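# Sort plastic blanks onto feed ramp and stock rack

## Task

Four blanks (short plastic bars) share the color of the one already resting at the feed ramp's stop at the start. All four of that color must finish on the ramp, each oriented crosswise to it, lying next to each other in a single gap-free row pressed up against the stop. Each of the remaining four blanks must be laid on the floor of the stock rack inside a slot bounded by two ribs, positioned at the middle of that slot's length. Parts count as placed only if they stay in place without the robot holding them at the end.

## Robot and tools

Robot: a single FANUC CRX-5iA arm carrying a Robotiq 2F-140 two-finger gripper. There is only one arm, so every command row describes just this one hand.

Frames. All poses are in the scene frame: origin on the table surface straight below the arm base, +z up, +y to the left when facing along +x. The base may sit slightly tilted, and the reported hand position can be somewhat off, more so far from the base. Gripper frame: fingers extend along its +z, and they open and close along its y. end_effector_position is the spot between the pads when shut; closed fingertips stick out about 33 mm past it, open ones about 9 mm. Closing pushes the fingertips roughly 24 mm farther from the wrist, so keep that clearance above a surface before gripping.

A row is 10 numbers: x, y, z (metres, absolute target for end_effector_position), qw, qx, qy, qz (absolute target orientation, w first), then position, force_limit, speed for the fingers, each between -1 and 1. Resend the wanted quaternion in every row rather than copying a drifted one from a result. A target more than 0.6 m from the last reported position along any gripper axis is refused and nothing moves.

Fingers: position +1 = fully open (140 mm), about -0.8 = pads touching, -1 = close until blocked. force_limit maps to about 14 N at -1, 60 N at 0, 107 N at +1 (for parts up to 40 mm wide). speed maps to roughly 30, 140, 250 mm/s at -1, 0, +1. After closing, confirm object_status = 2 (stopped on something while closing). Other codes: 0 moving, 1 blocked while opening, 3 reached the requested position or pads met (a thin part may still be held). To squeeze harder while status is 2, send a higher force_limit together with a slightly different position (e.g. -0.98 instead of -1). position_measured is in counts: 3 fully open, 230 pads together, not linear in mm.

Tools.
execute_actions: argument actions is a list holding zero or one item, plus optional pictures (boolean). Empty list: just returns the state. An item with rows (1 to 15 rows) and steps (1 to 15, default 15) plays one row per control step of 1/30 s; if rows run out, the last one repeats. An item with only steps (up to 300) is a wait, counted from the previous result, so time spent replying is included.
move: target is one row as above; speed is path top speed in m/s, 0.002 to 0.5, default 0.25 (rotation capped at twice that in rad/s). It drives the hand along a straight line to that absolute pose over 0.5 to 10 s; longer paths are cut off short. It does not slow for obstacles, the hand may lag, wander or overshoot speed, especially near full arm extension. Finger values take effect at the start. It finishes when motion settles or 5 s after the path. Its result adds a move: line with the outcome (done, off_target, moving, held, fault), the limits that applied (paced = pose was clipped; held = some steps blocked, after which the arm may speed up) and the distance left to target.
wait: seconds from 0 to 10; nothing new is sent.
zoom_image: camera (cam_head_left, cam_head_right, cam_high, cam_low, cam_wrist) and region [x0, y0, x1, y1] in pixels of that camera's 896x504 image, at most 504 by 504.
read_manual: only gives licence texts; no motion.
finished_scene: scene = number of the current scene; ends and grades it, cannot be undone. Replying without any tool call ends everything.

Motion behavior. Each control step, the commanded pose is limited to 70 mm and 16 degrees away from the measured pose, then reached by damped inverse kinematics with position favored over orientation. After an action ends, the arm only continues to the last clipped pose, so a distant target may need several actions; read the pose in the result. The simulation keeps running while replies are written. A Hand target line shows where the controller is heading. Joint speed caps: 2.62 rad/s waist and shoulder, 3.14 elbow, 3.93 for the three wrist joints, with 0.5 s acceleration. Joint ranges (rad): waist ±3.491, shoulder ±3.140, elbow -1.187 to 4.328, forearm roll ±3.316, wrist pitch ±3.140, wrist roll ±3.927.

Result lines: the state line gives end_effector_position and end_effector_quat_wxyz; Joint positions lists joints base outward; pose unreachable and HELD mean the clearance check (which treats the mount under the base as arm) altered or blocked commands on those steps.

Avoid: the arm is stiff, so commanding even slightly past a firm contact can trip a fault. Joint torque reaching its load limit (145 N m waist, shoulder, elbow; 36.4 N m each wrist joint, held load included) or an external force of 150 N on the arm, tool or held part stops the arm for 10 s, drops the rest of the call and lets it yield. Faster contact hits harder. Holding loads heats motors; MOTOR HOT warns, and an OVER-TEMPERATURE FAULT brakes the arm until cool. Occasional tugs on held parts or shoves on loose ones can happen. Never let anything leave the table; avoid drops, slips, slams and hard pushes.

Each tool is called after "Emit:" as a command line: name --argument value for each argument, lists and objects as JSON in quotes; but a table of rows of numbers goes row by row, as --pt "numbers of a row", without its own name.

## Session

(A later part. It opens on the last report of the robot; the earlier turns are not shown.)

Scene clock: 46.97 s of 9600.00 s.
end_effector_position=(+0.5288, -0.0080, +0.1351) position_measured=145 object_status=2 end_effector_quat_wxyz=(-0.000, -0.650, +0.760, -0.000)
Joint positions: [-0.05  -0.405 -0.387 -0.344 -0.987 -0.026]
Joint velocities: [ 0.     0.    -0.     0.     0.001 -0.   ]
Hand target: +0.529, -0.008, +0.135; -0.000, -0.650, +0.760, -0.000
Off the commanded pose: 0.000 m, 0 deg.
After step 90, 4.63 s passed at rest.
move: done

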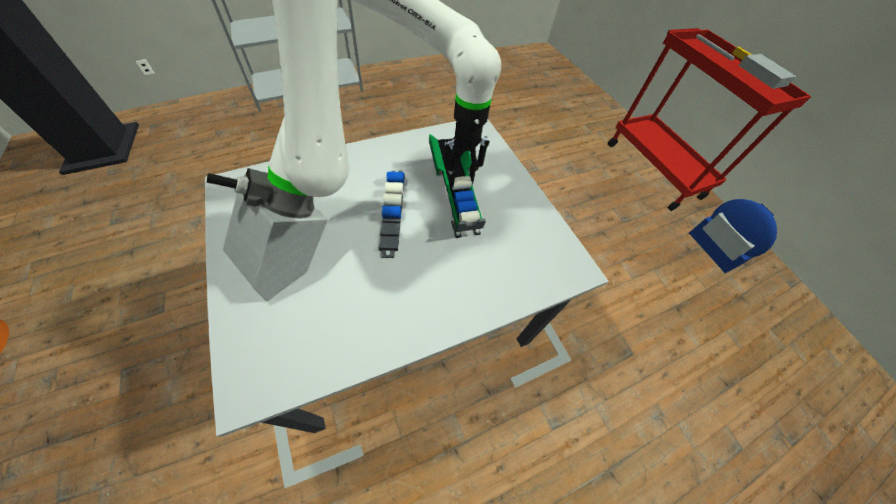

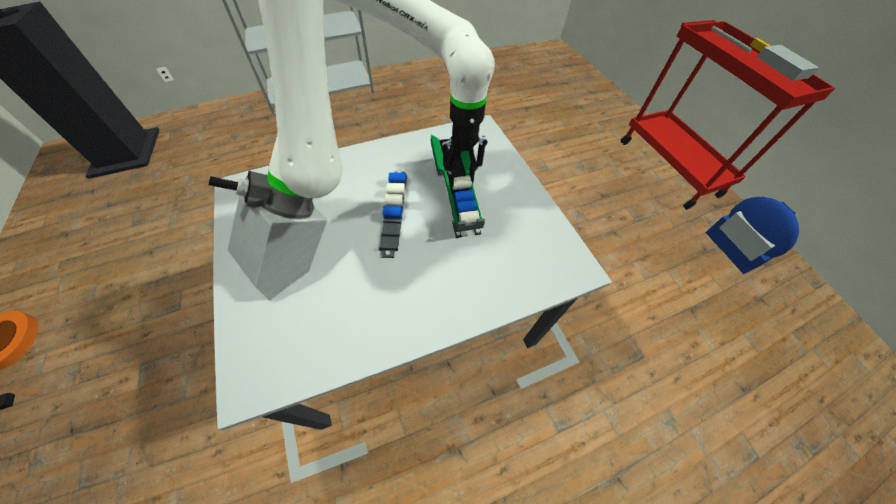

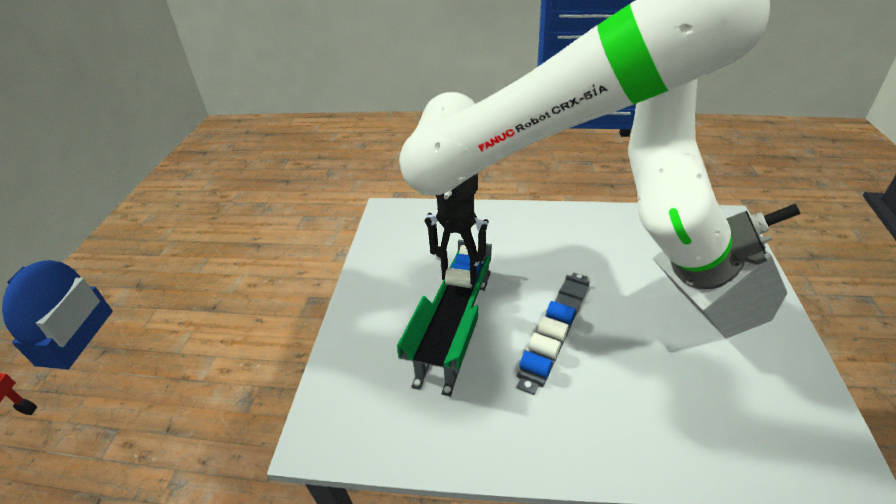

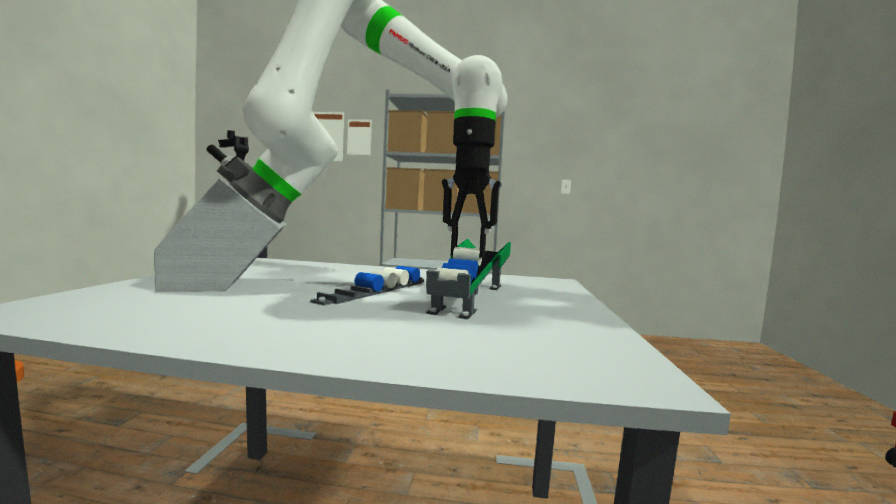

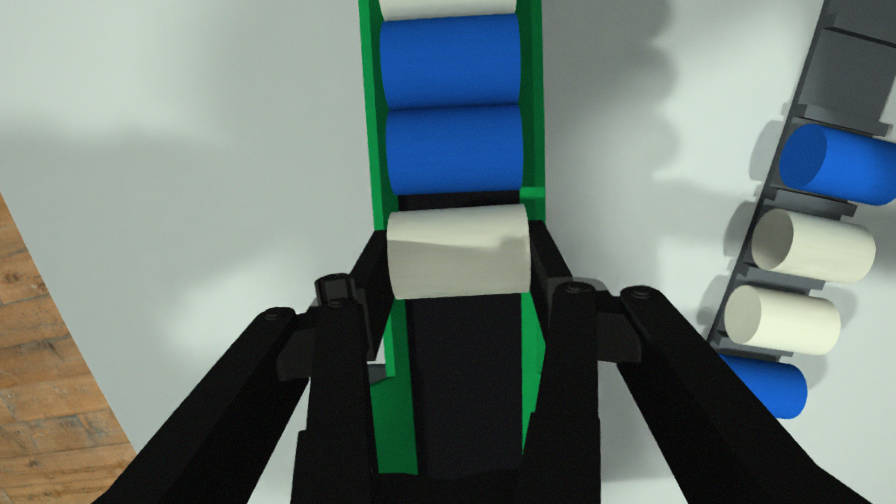

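Emit:
move --target '[0.5288,-0.009,0.1215,0,0.650,-0.760,0,-1,0.2,-0.6]' --speed 0.025

Emit:
execute_actions --actions '[{"rows":[[0.5288,-0.009,0.1215,0,0.650,-0.760,0,-0.087,-1,-1]],"steps":12}]' --pictures false

Emit:
execute_actions --actions '[{"rows":[[0.5288,-0.009,0.1215,0,0.650,-0.760,0,0.08,-1,-0.8]],"steps":12}]' --pictures false

Emit:
move --target '[0.5218,-0.052,0.114,0,0.650,-0.760,0,0.08,-1,-0.8]' --speed 0.06

Scene clock: 55.57 s of 9600.00 s.
end_effector_position=(+0.5287, -0.0090, +0.1215) position_measured=145 object_status=2 end_effector_quat_wxyz=(-0.000, -0.650, +0.760, -0.000)
Joint positions: [-0.04  -0.384 -0.399 -0.345 -0.953 -0.024]
Joint velocities: [ 0.     0.    -0.001  0.     0.002 -0.001]
Hand target: +0.529, -0.009, +0.122; -0.000, -0.650, +0.760, -0.000
Off the commanded pose: 0.000 m, 0 deg.
After step 90, 4.83 s passed at rest.
move: done

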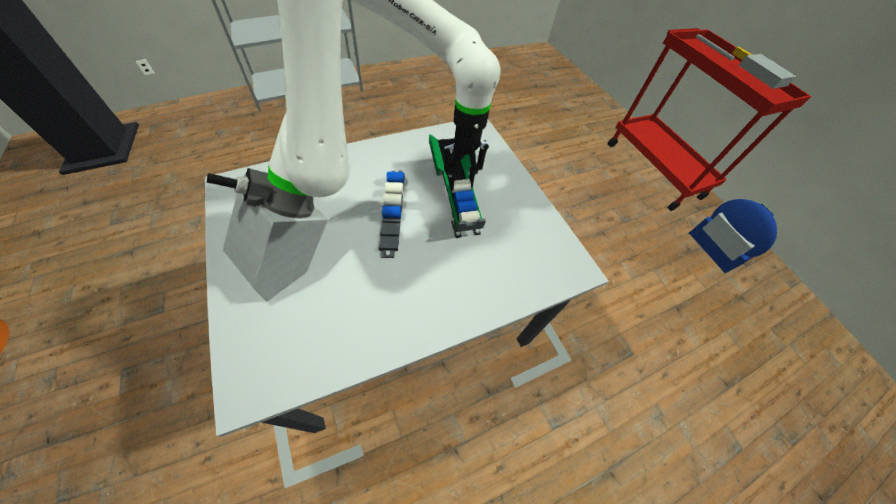

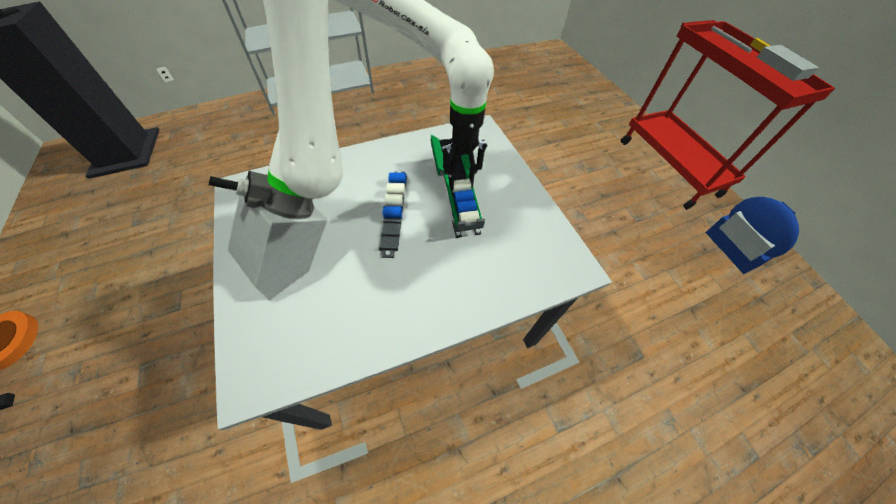

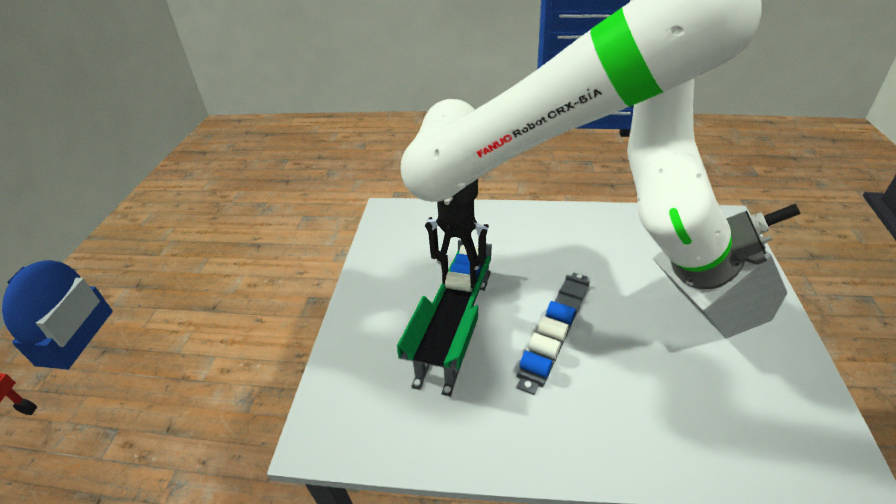

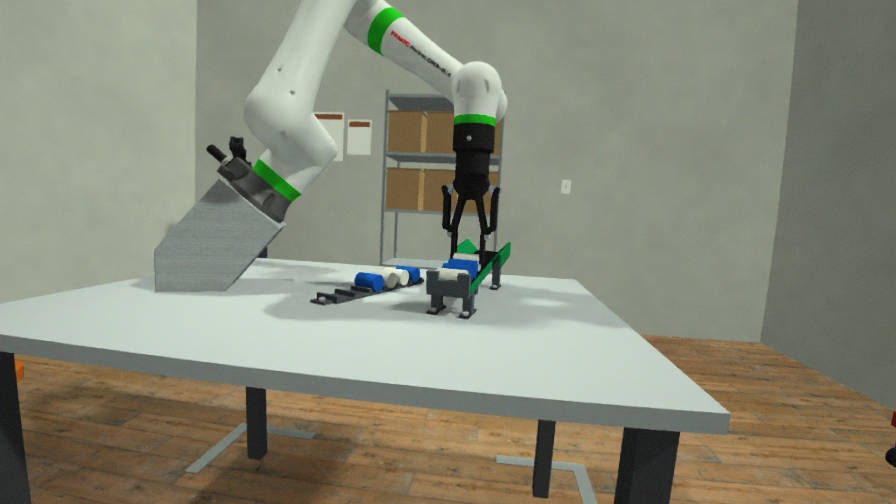

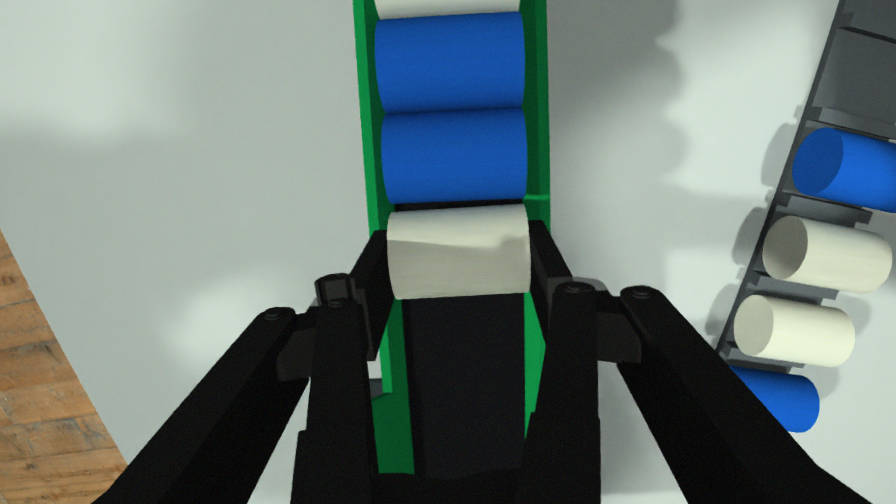

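Scene clock: 55.97 s of 9600.00 s.
end_effector_position=(+0.5287, -0.0090, +0.1214) position_measured=140 object_status=0 end_effector_quat_wxyz=(-0.000, -0.650, +0.760, +0.000)
Joint positions: [-0.04  -0.384 -0.399 -0.346 -0.953 -0.024]
Joint velocities: [ 0.    -0.     0.001 -0.     0.001  0.002]
Hand target: +0.529, -0.009, +0.121; +0.000, -0.650, +0.760, -0.000
Off the commanded pose: 0.000 m, 0 deg.
Steps of this call (steps 1 to 12: all 12 steps of this action). Readings (end_effector_position | what the end effector reports):
1: (+0.5287, -0.0090, +0.1215) | position_measured=145 object_status=0
2: (+0.5287, -0.0090, +0.1215) | position_measured=145 object_status=0
4: (+0.5287, -0.0090, +0.1214) | position_measured=142 object_status=0
8: (+0.5287, -0.0090, +0.1214) | position_measured=140 object_status=0
12: the state above

Scene clock: 56.37 s of 9600.00 s.
end_effector_position=(+0.5288, -0.0090, +0.1215) position_measured=119 object_status=0 end_effector_quat_wxyz=(+0.000, -0.650, +0.760, +0.000)
Joint positions: [-0.04  -0.384 -0.399 -0.346 -0.953 -0.024]
Joint velocities: [-0.001 -0.    -0.    -0.     0.001  0.001]
Hand target: +0.529, -0.009, +0.121; +0.000, -0.650, +0.760, -0.000
Off the commanded pose: 0.000 m, 0 deg.
Steps of this call (steps 1 to 12: all 12 steps of this action). Readings (end_effector_position | what the end effector reports):
1: (+0.5288, -0.0089, +0.1215) | position_measured=140 object_status=0
2: (+0.5288, -0.0089, +0.1215) | position_measured=140 object_status=0
4: (+0.5288, -0.0089, +0.1215) | position_measured=134 object_status=0
8: (+0.5288, -0.0089, +0.1215) | position_measured=123 object_status=0
12: the state above

Scene clock: 57.63 s of 9600.00 s.
end_effector_position=(+0.5219, -0.0520, +0.1140) position_measured=119 object_status=3 end_effector_quat_wxyz=(+0.000, -0.650, +0.760, +0.000)
Joint positions: [-0.192 -0.312 -0.371 -0.45  -0.971  0.167]
Joint velocities: [-0.001  0.    -0.    -0.001 -0.     0.001]
Hand target: +0.522, -0.052, +0.114; +0.000, -0.650, +0.760, +0.000
Off the commanded pose: 0.000 m, 0 deg.
move: done

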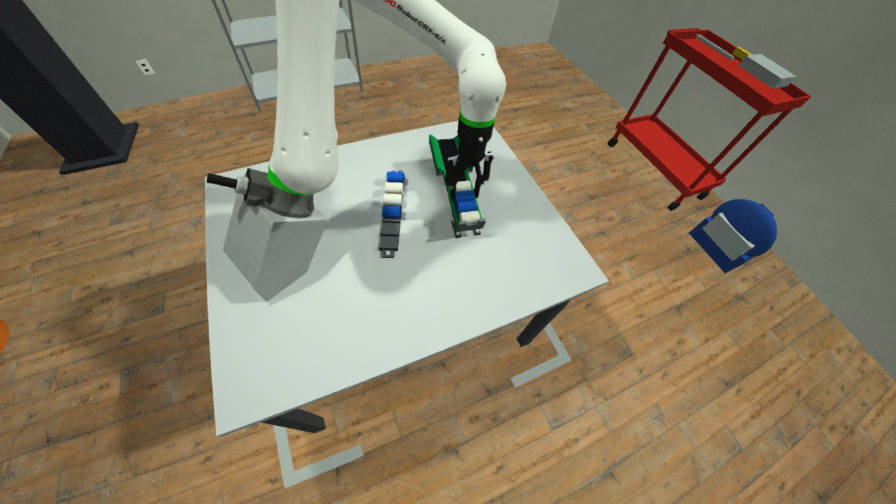

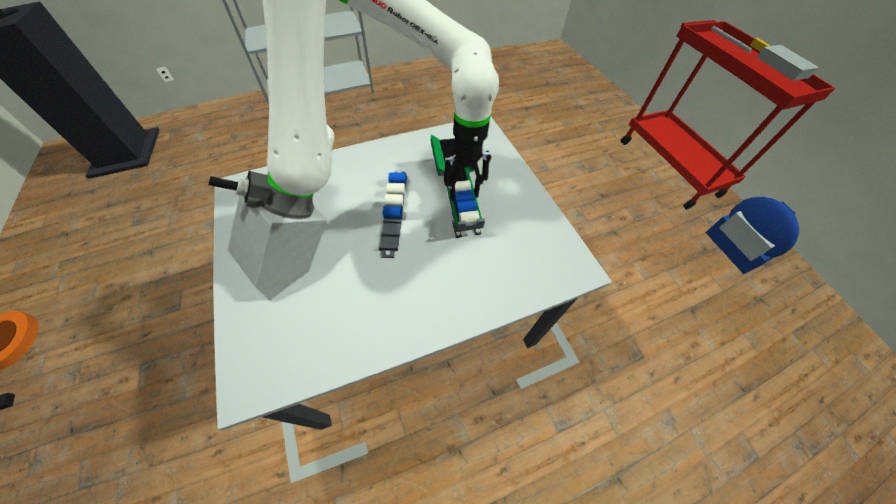

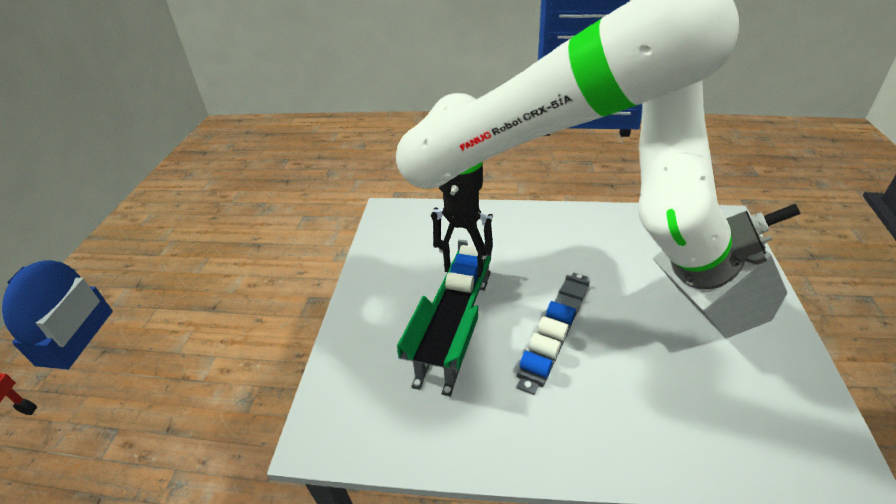

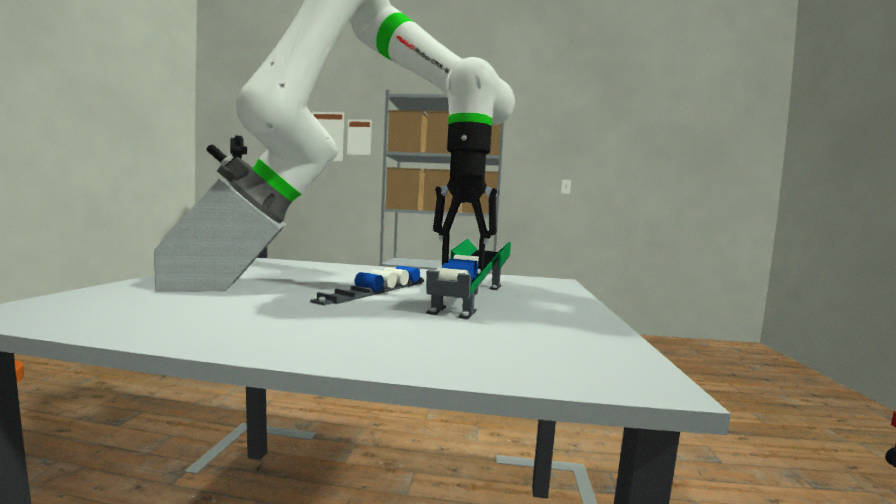

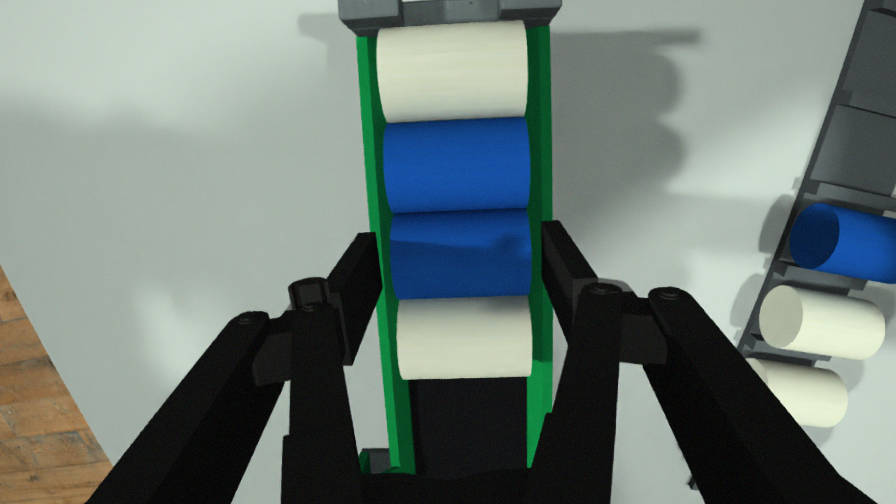

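Emit:
execute_actions --actions '[{"rows":[[0.521,-0.0515,0.113,0,0.650,-0.760,0,-1,0.2,-0.6]],"steps":15}]' --pictures false

Emit:
move --target '[0.520,-0.057,0.165,0,0.650,-0.760,0,-1,0.2,-0.6]' --speed 0.04

Emit:
move --target '[0.44,-0.065,0.155,0,0.62,-0.785,0,-1,0.2,-0.6]' --speed 0.15

Emit:
move --target '[0.2495,-0.0846,0.075,0,0.559,-0.829,0,-1,0.2,-0.6]' --speed 0.15

Emit:
move --target '[0.2495,-0.0846,0.0575,0,0.559,-0.829,0,-1,0.2,-0.6]' --speed 0.025

Scene clock: 69.93 s of 9600.00 s.
end_effector_position=(+0.5210, -0.0515, +0.1130) position_measured=145 object_status=0 end_effector_quat_wxyz=(-0.000, -0.650, +0.760, -0.000)
Joint positions: [-0.188 -0.314 -0.375 -0.448 -0.967  0.165]
Joint velocities: [ 0.    -0.     0.001 -0.     0.     0.001]
Hand target: +0.521, -0.052, +0.113; -0.000, -0.650, +0.760, -0.000
Off the commanded pose: 0.000 m, 0 deg.
Steps of this call (steps 1 to 90: nothing new was sent; then 8.80 s passed at rest; steps 91 to 105: all 15 steps of this action). Readings (end_effector_position | what the end effector reports):
91: (+0.5219, -0.0520, +0.1140) | position_measured=119 object_status=0
92: (+0.5217, -0.0519, +0.1137) | position_measured=120 object_status=0
94: (+0.5210, -0.0518, +0.1129) | position_measured=128 object_status=0
98: (+0.5209, -0.0516, +0.1129) | position_measured=141 object_status=0
105: the state above

Scene clock: 71.73 s of 9600.00 s.
end_effector_position=(+0.5203, -0.0571, +0.1649) position_measured=145 object_status=2 end_effector_quat_wxyz=(+0.000, -0.650, +0.760, +0.000)
Joint positions: [-0.278 -0.369 -0.318 -0.467 -1.107  0.202]
Joint velocities: [-0.001  0.     0.001 -0.    -0.001 -0.001]
Hand target: +0.520, -0.057, +0.165; +0.000, -0.650, +0.760, +0.000
Off the commanded pose: 0.000 m, 0 deg.
move: done

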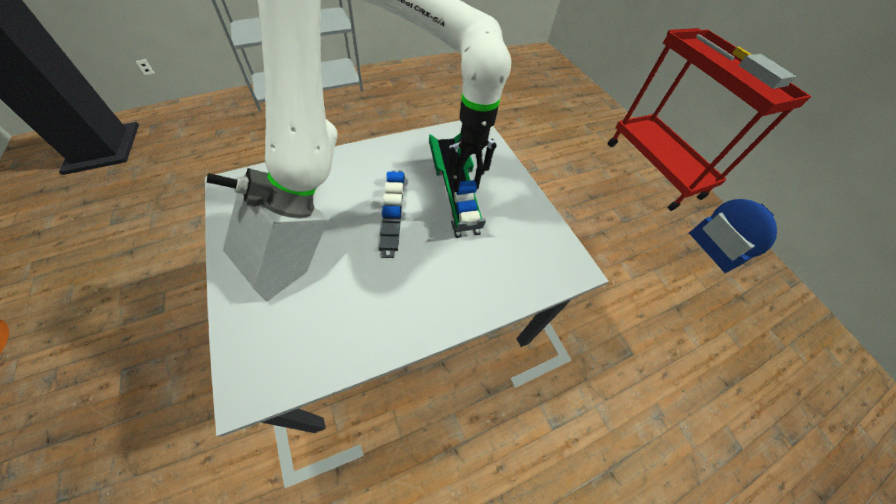

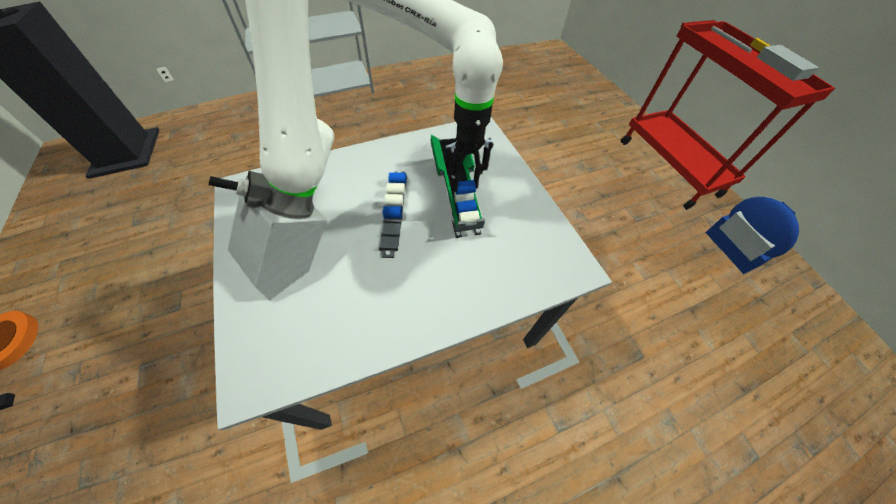

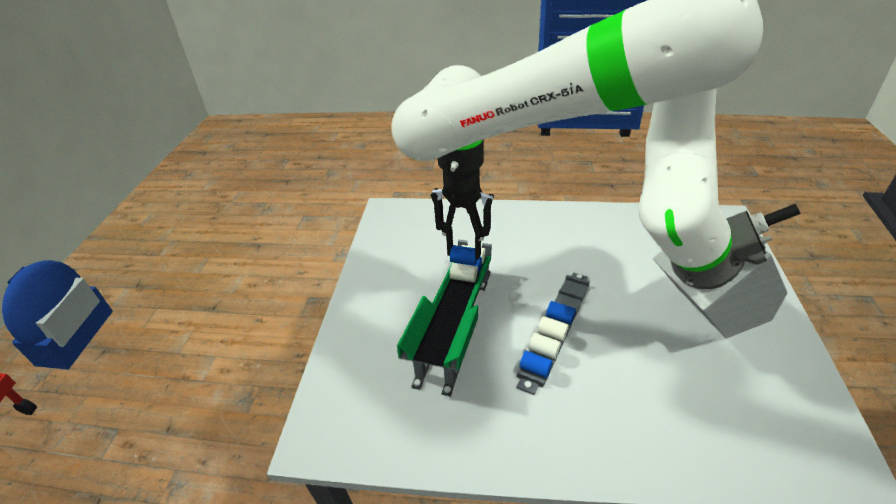

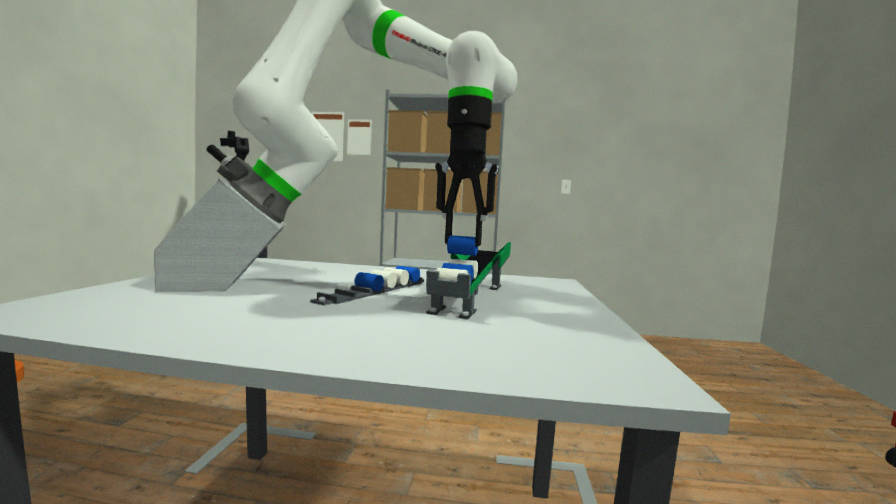

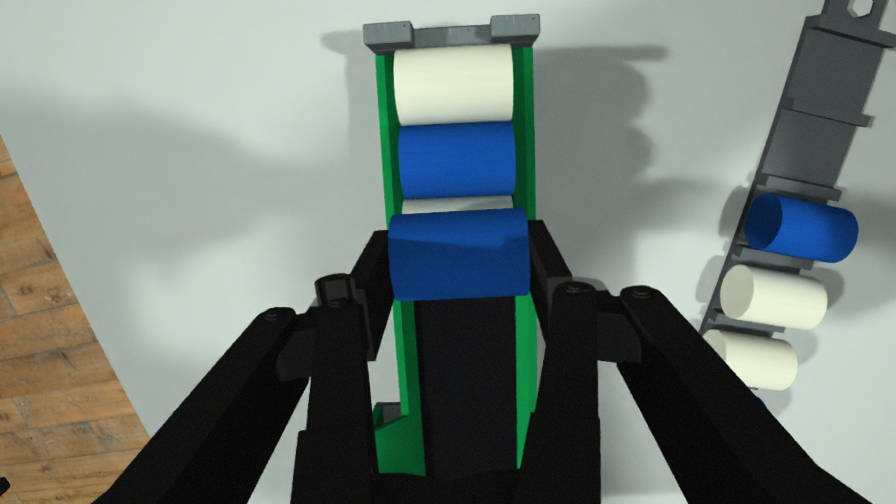

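Scene clock: 72.63 s of 9600.00 s.
end_effector_position=(+0.4401, -0.0651, +0.1553) position_measured=145 object_status=2 end_effector_quat_wxyz=(+0.000, -0.620, +0.785, -0.000)
Joint positions: [-0.348 -0.492 -0.508 -0.516 -1.081  0.228]
Joint velocities: [-0.    -0.    -0.002 -0.    -0.003 -0.001]
Hand target: +0.440, -0.065, +0.155; +0.000, -0.620, +0.785, -0.000
Off the commanded pose: 0.000 m, 0 deg.
move: done

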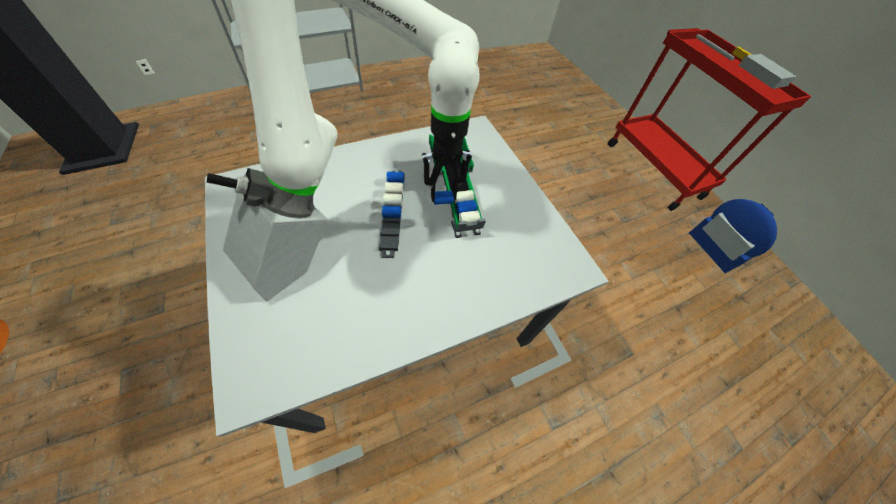

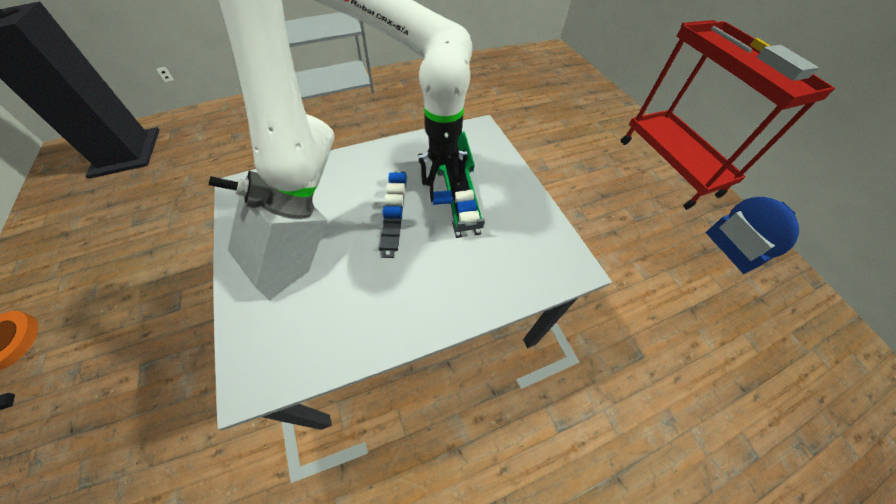

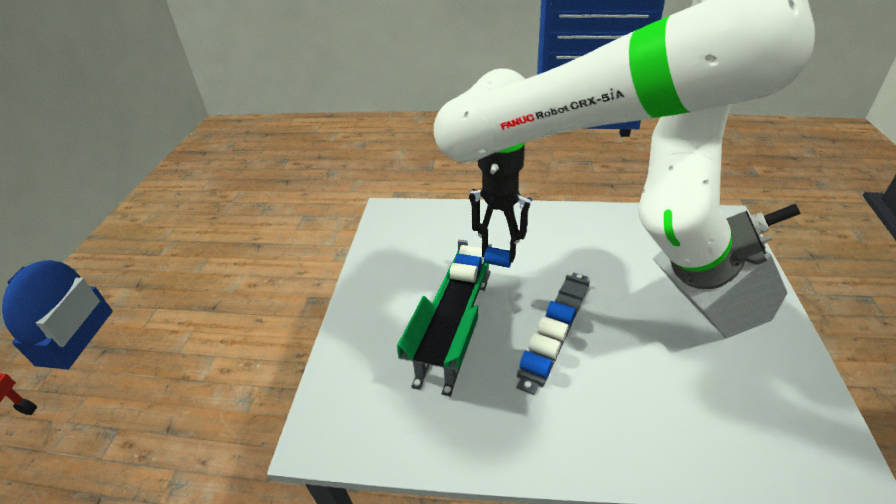

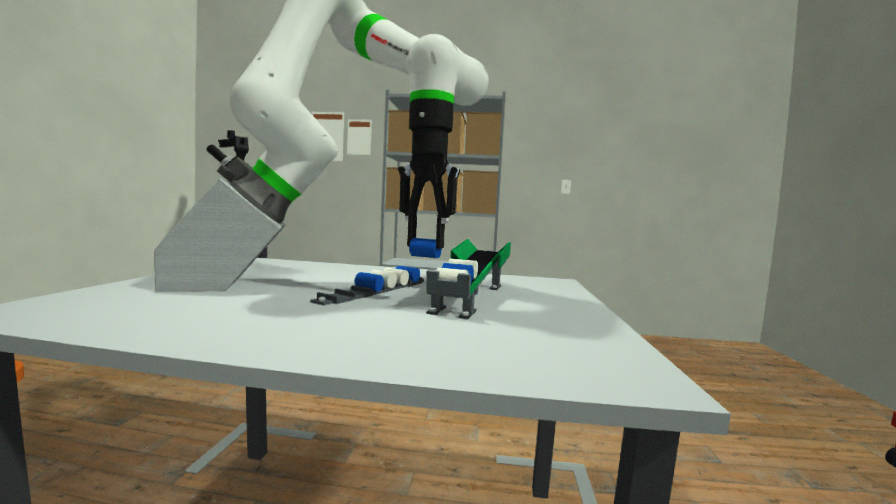

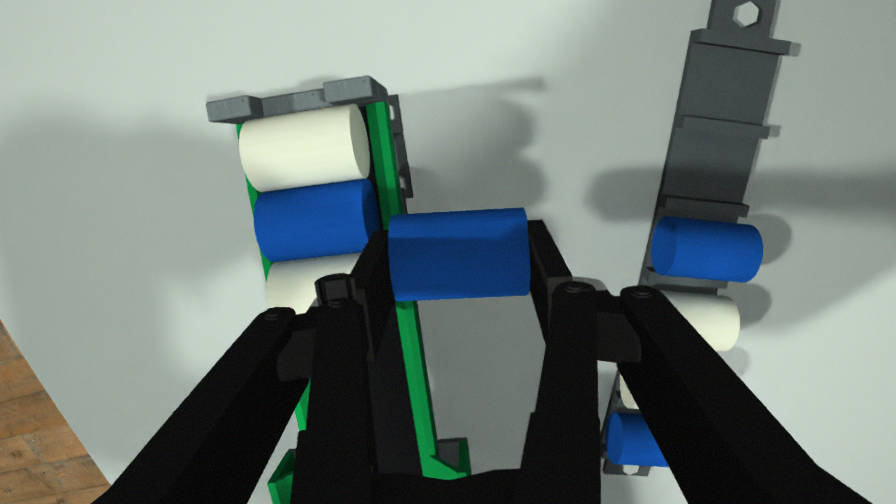

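Scene clock: 74.40 s of 9600.00 s.
end_effector_position=(+0.2493, -0.0845, +0.0758) position_measured=145 object_status=2 end_effector_quat_wxyz=(+0.000, -0.559, +0.829, -0.000)
Joint positions: [-0.578 -0.563 -0.926 -0.721 -0.928  0.534]
Joint velocities: [-0.009  0.006  0.003 -0.005 -0.005  0.012]
Hand target: +0.249, -0.084, +0.076; +0.000, -0.559, +0.829, -0.000
Off the commanded pose: 0.001 m, 0 deg.
move: done

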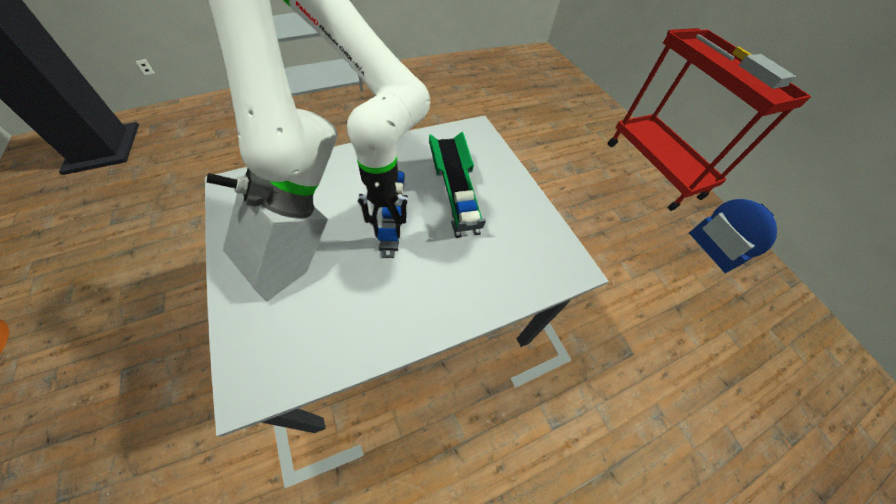

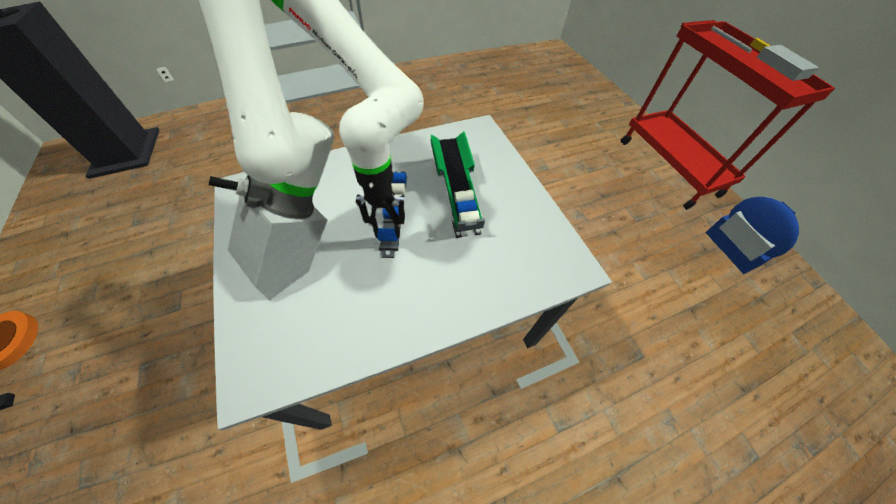

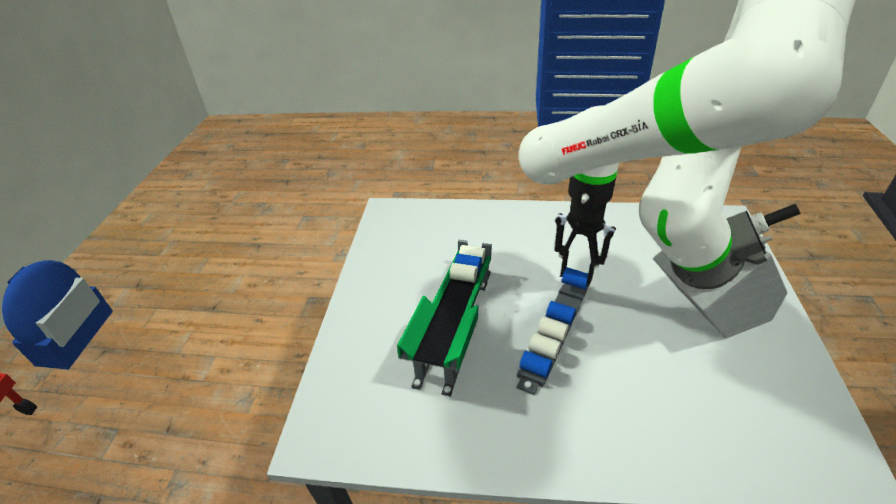

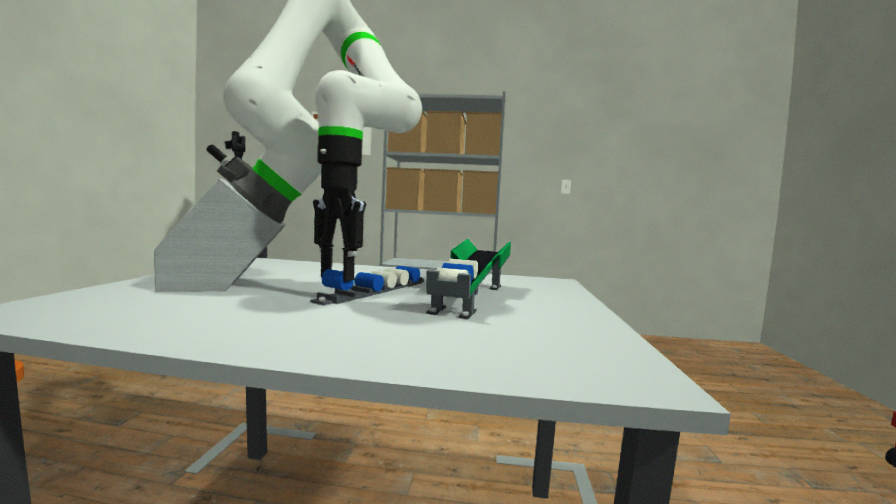

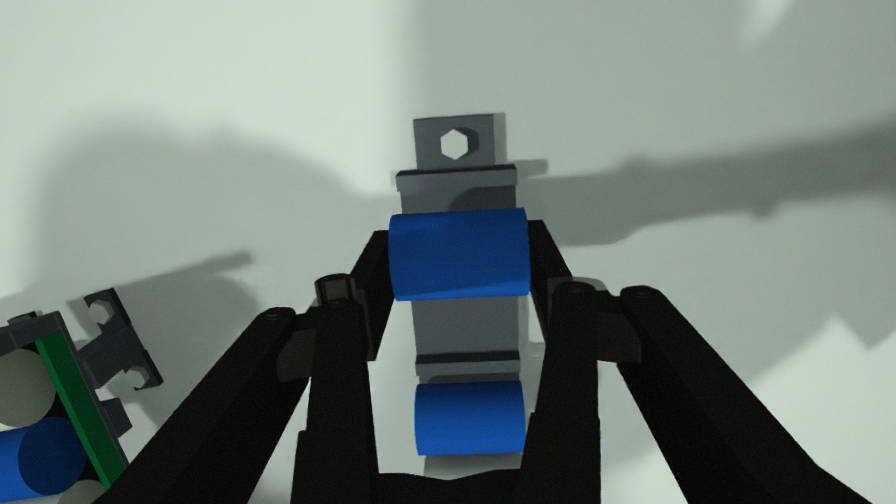

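Scene clock: 75.40 s of 9600.00 s.
end_effector_position=(+0.2494, -0.0846, +0.0576) position_measured=145 object_status=2 end_effector_quat_wxyz=(-0.000, -0.559, +0.829, -0.000)
Joint positions: [-0.53  -0.511 -0.936 -0.745 -0.853  0.545]
Joint velocities: [ 0.     0.001 -0.001 -0.    -0.001  0.001]
Hand target: +0.249, -0.085, +0.058; -0.000, -0.559, +0.829, -0.000
Off the commanded pose: 0.000 m, 0 deg.
move: done

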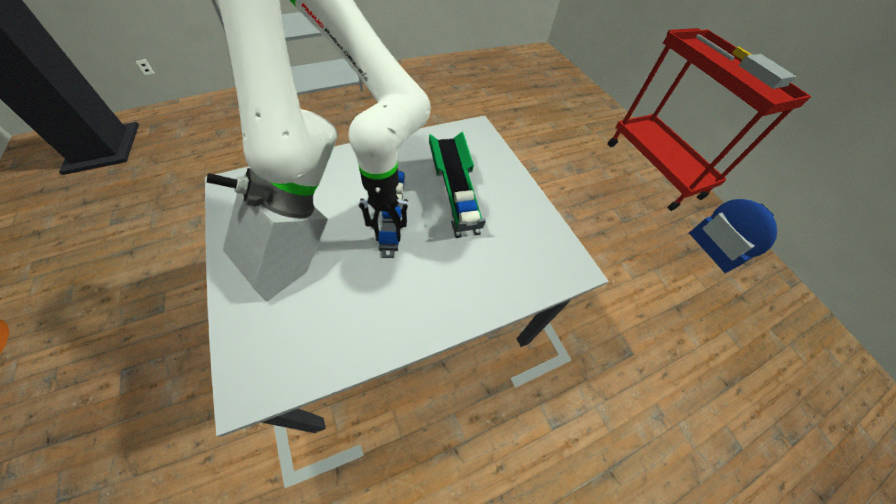

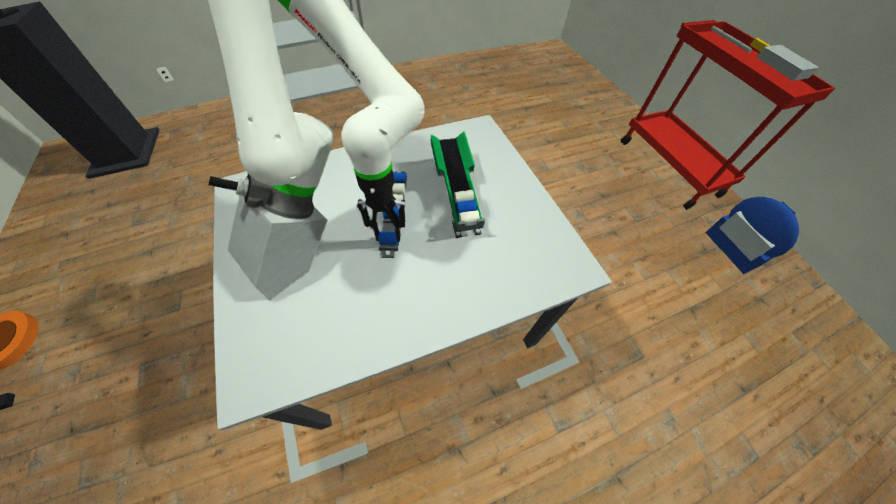

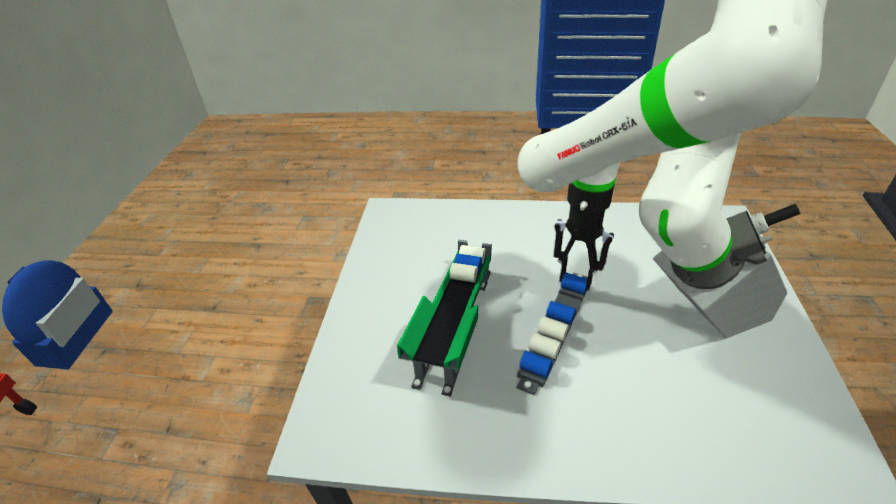

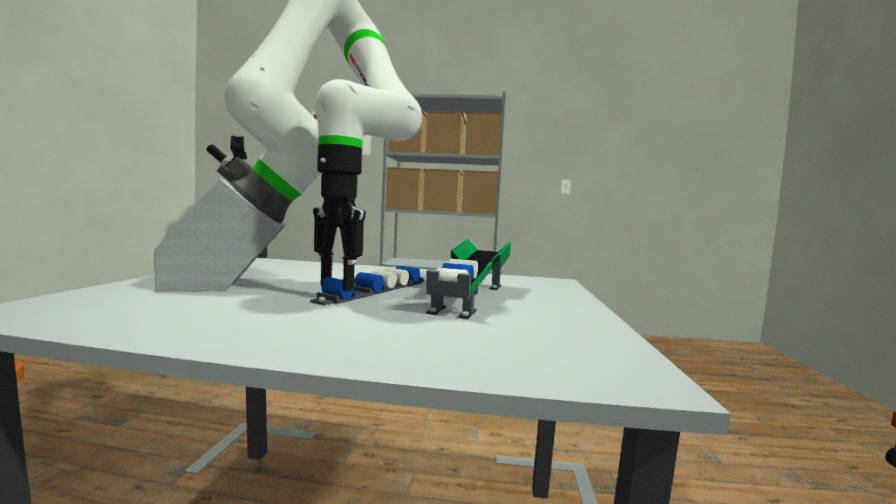

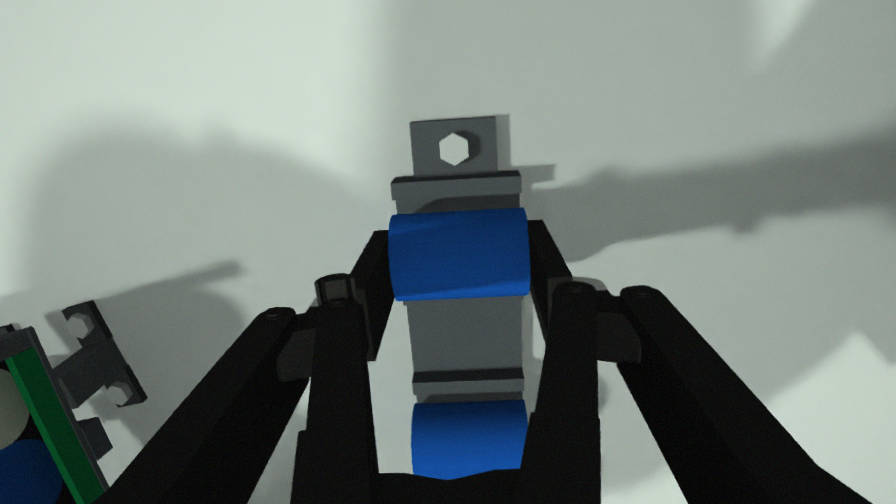

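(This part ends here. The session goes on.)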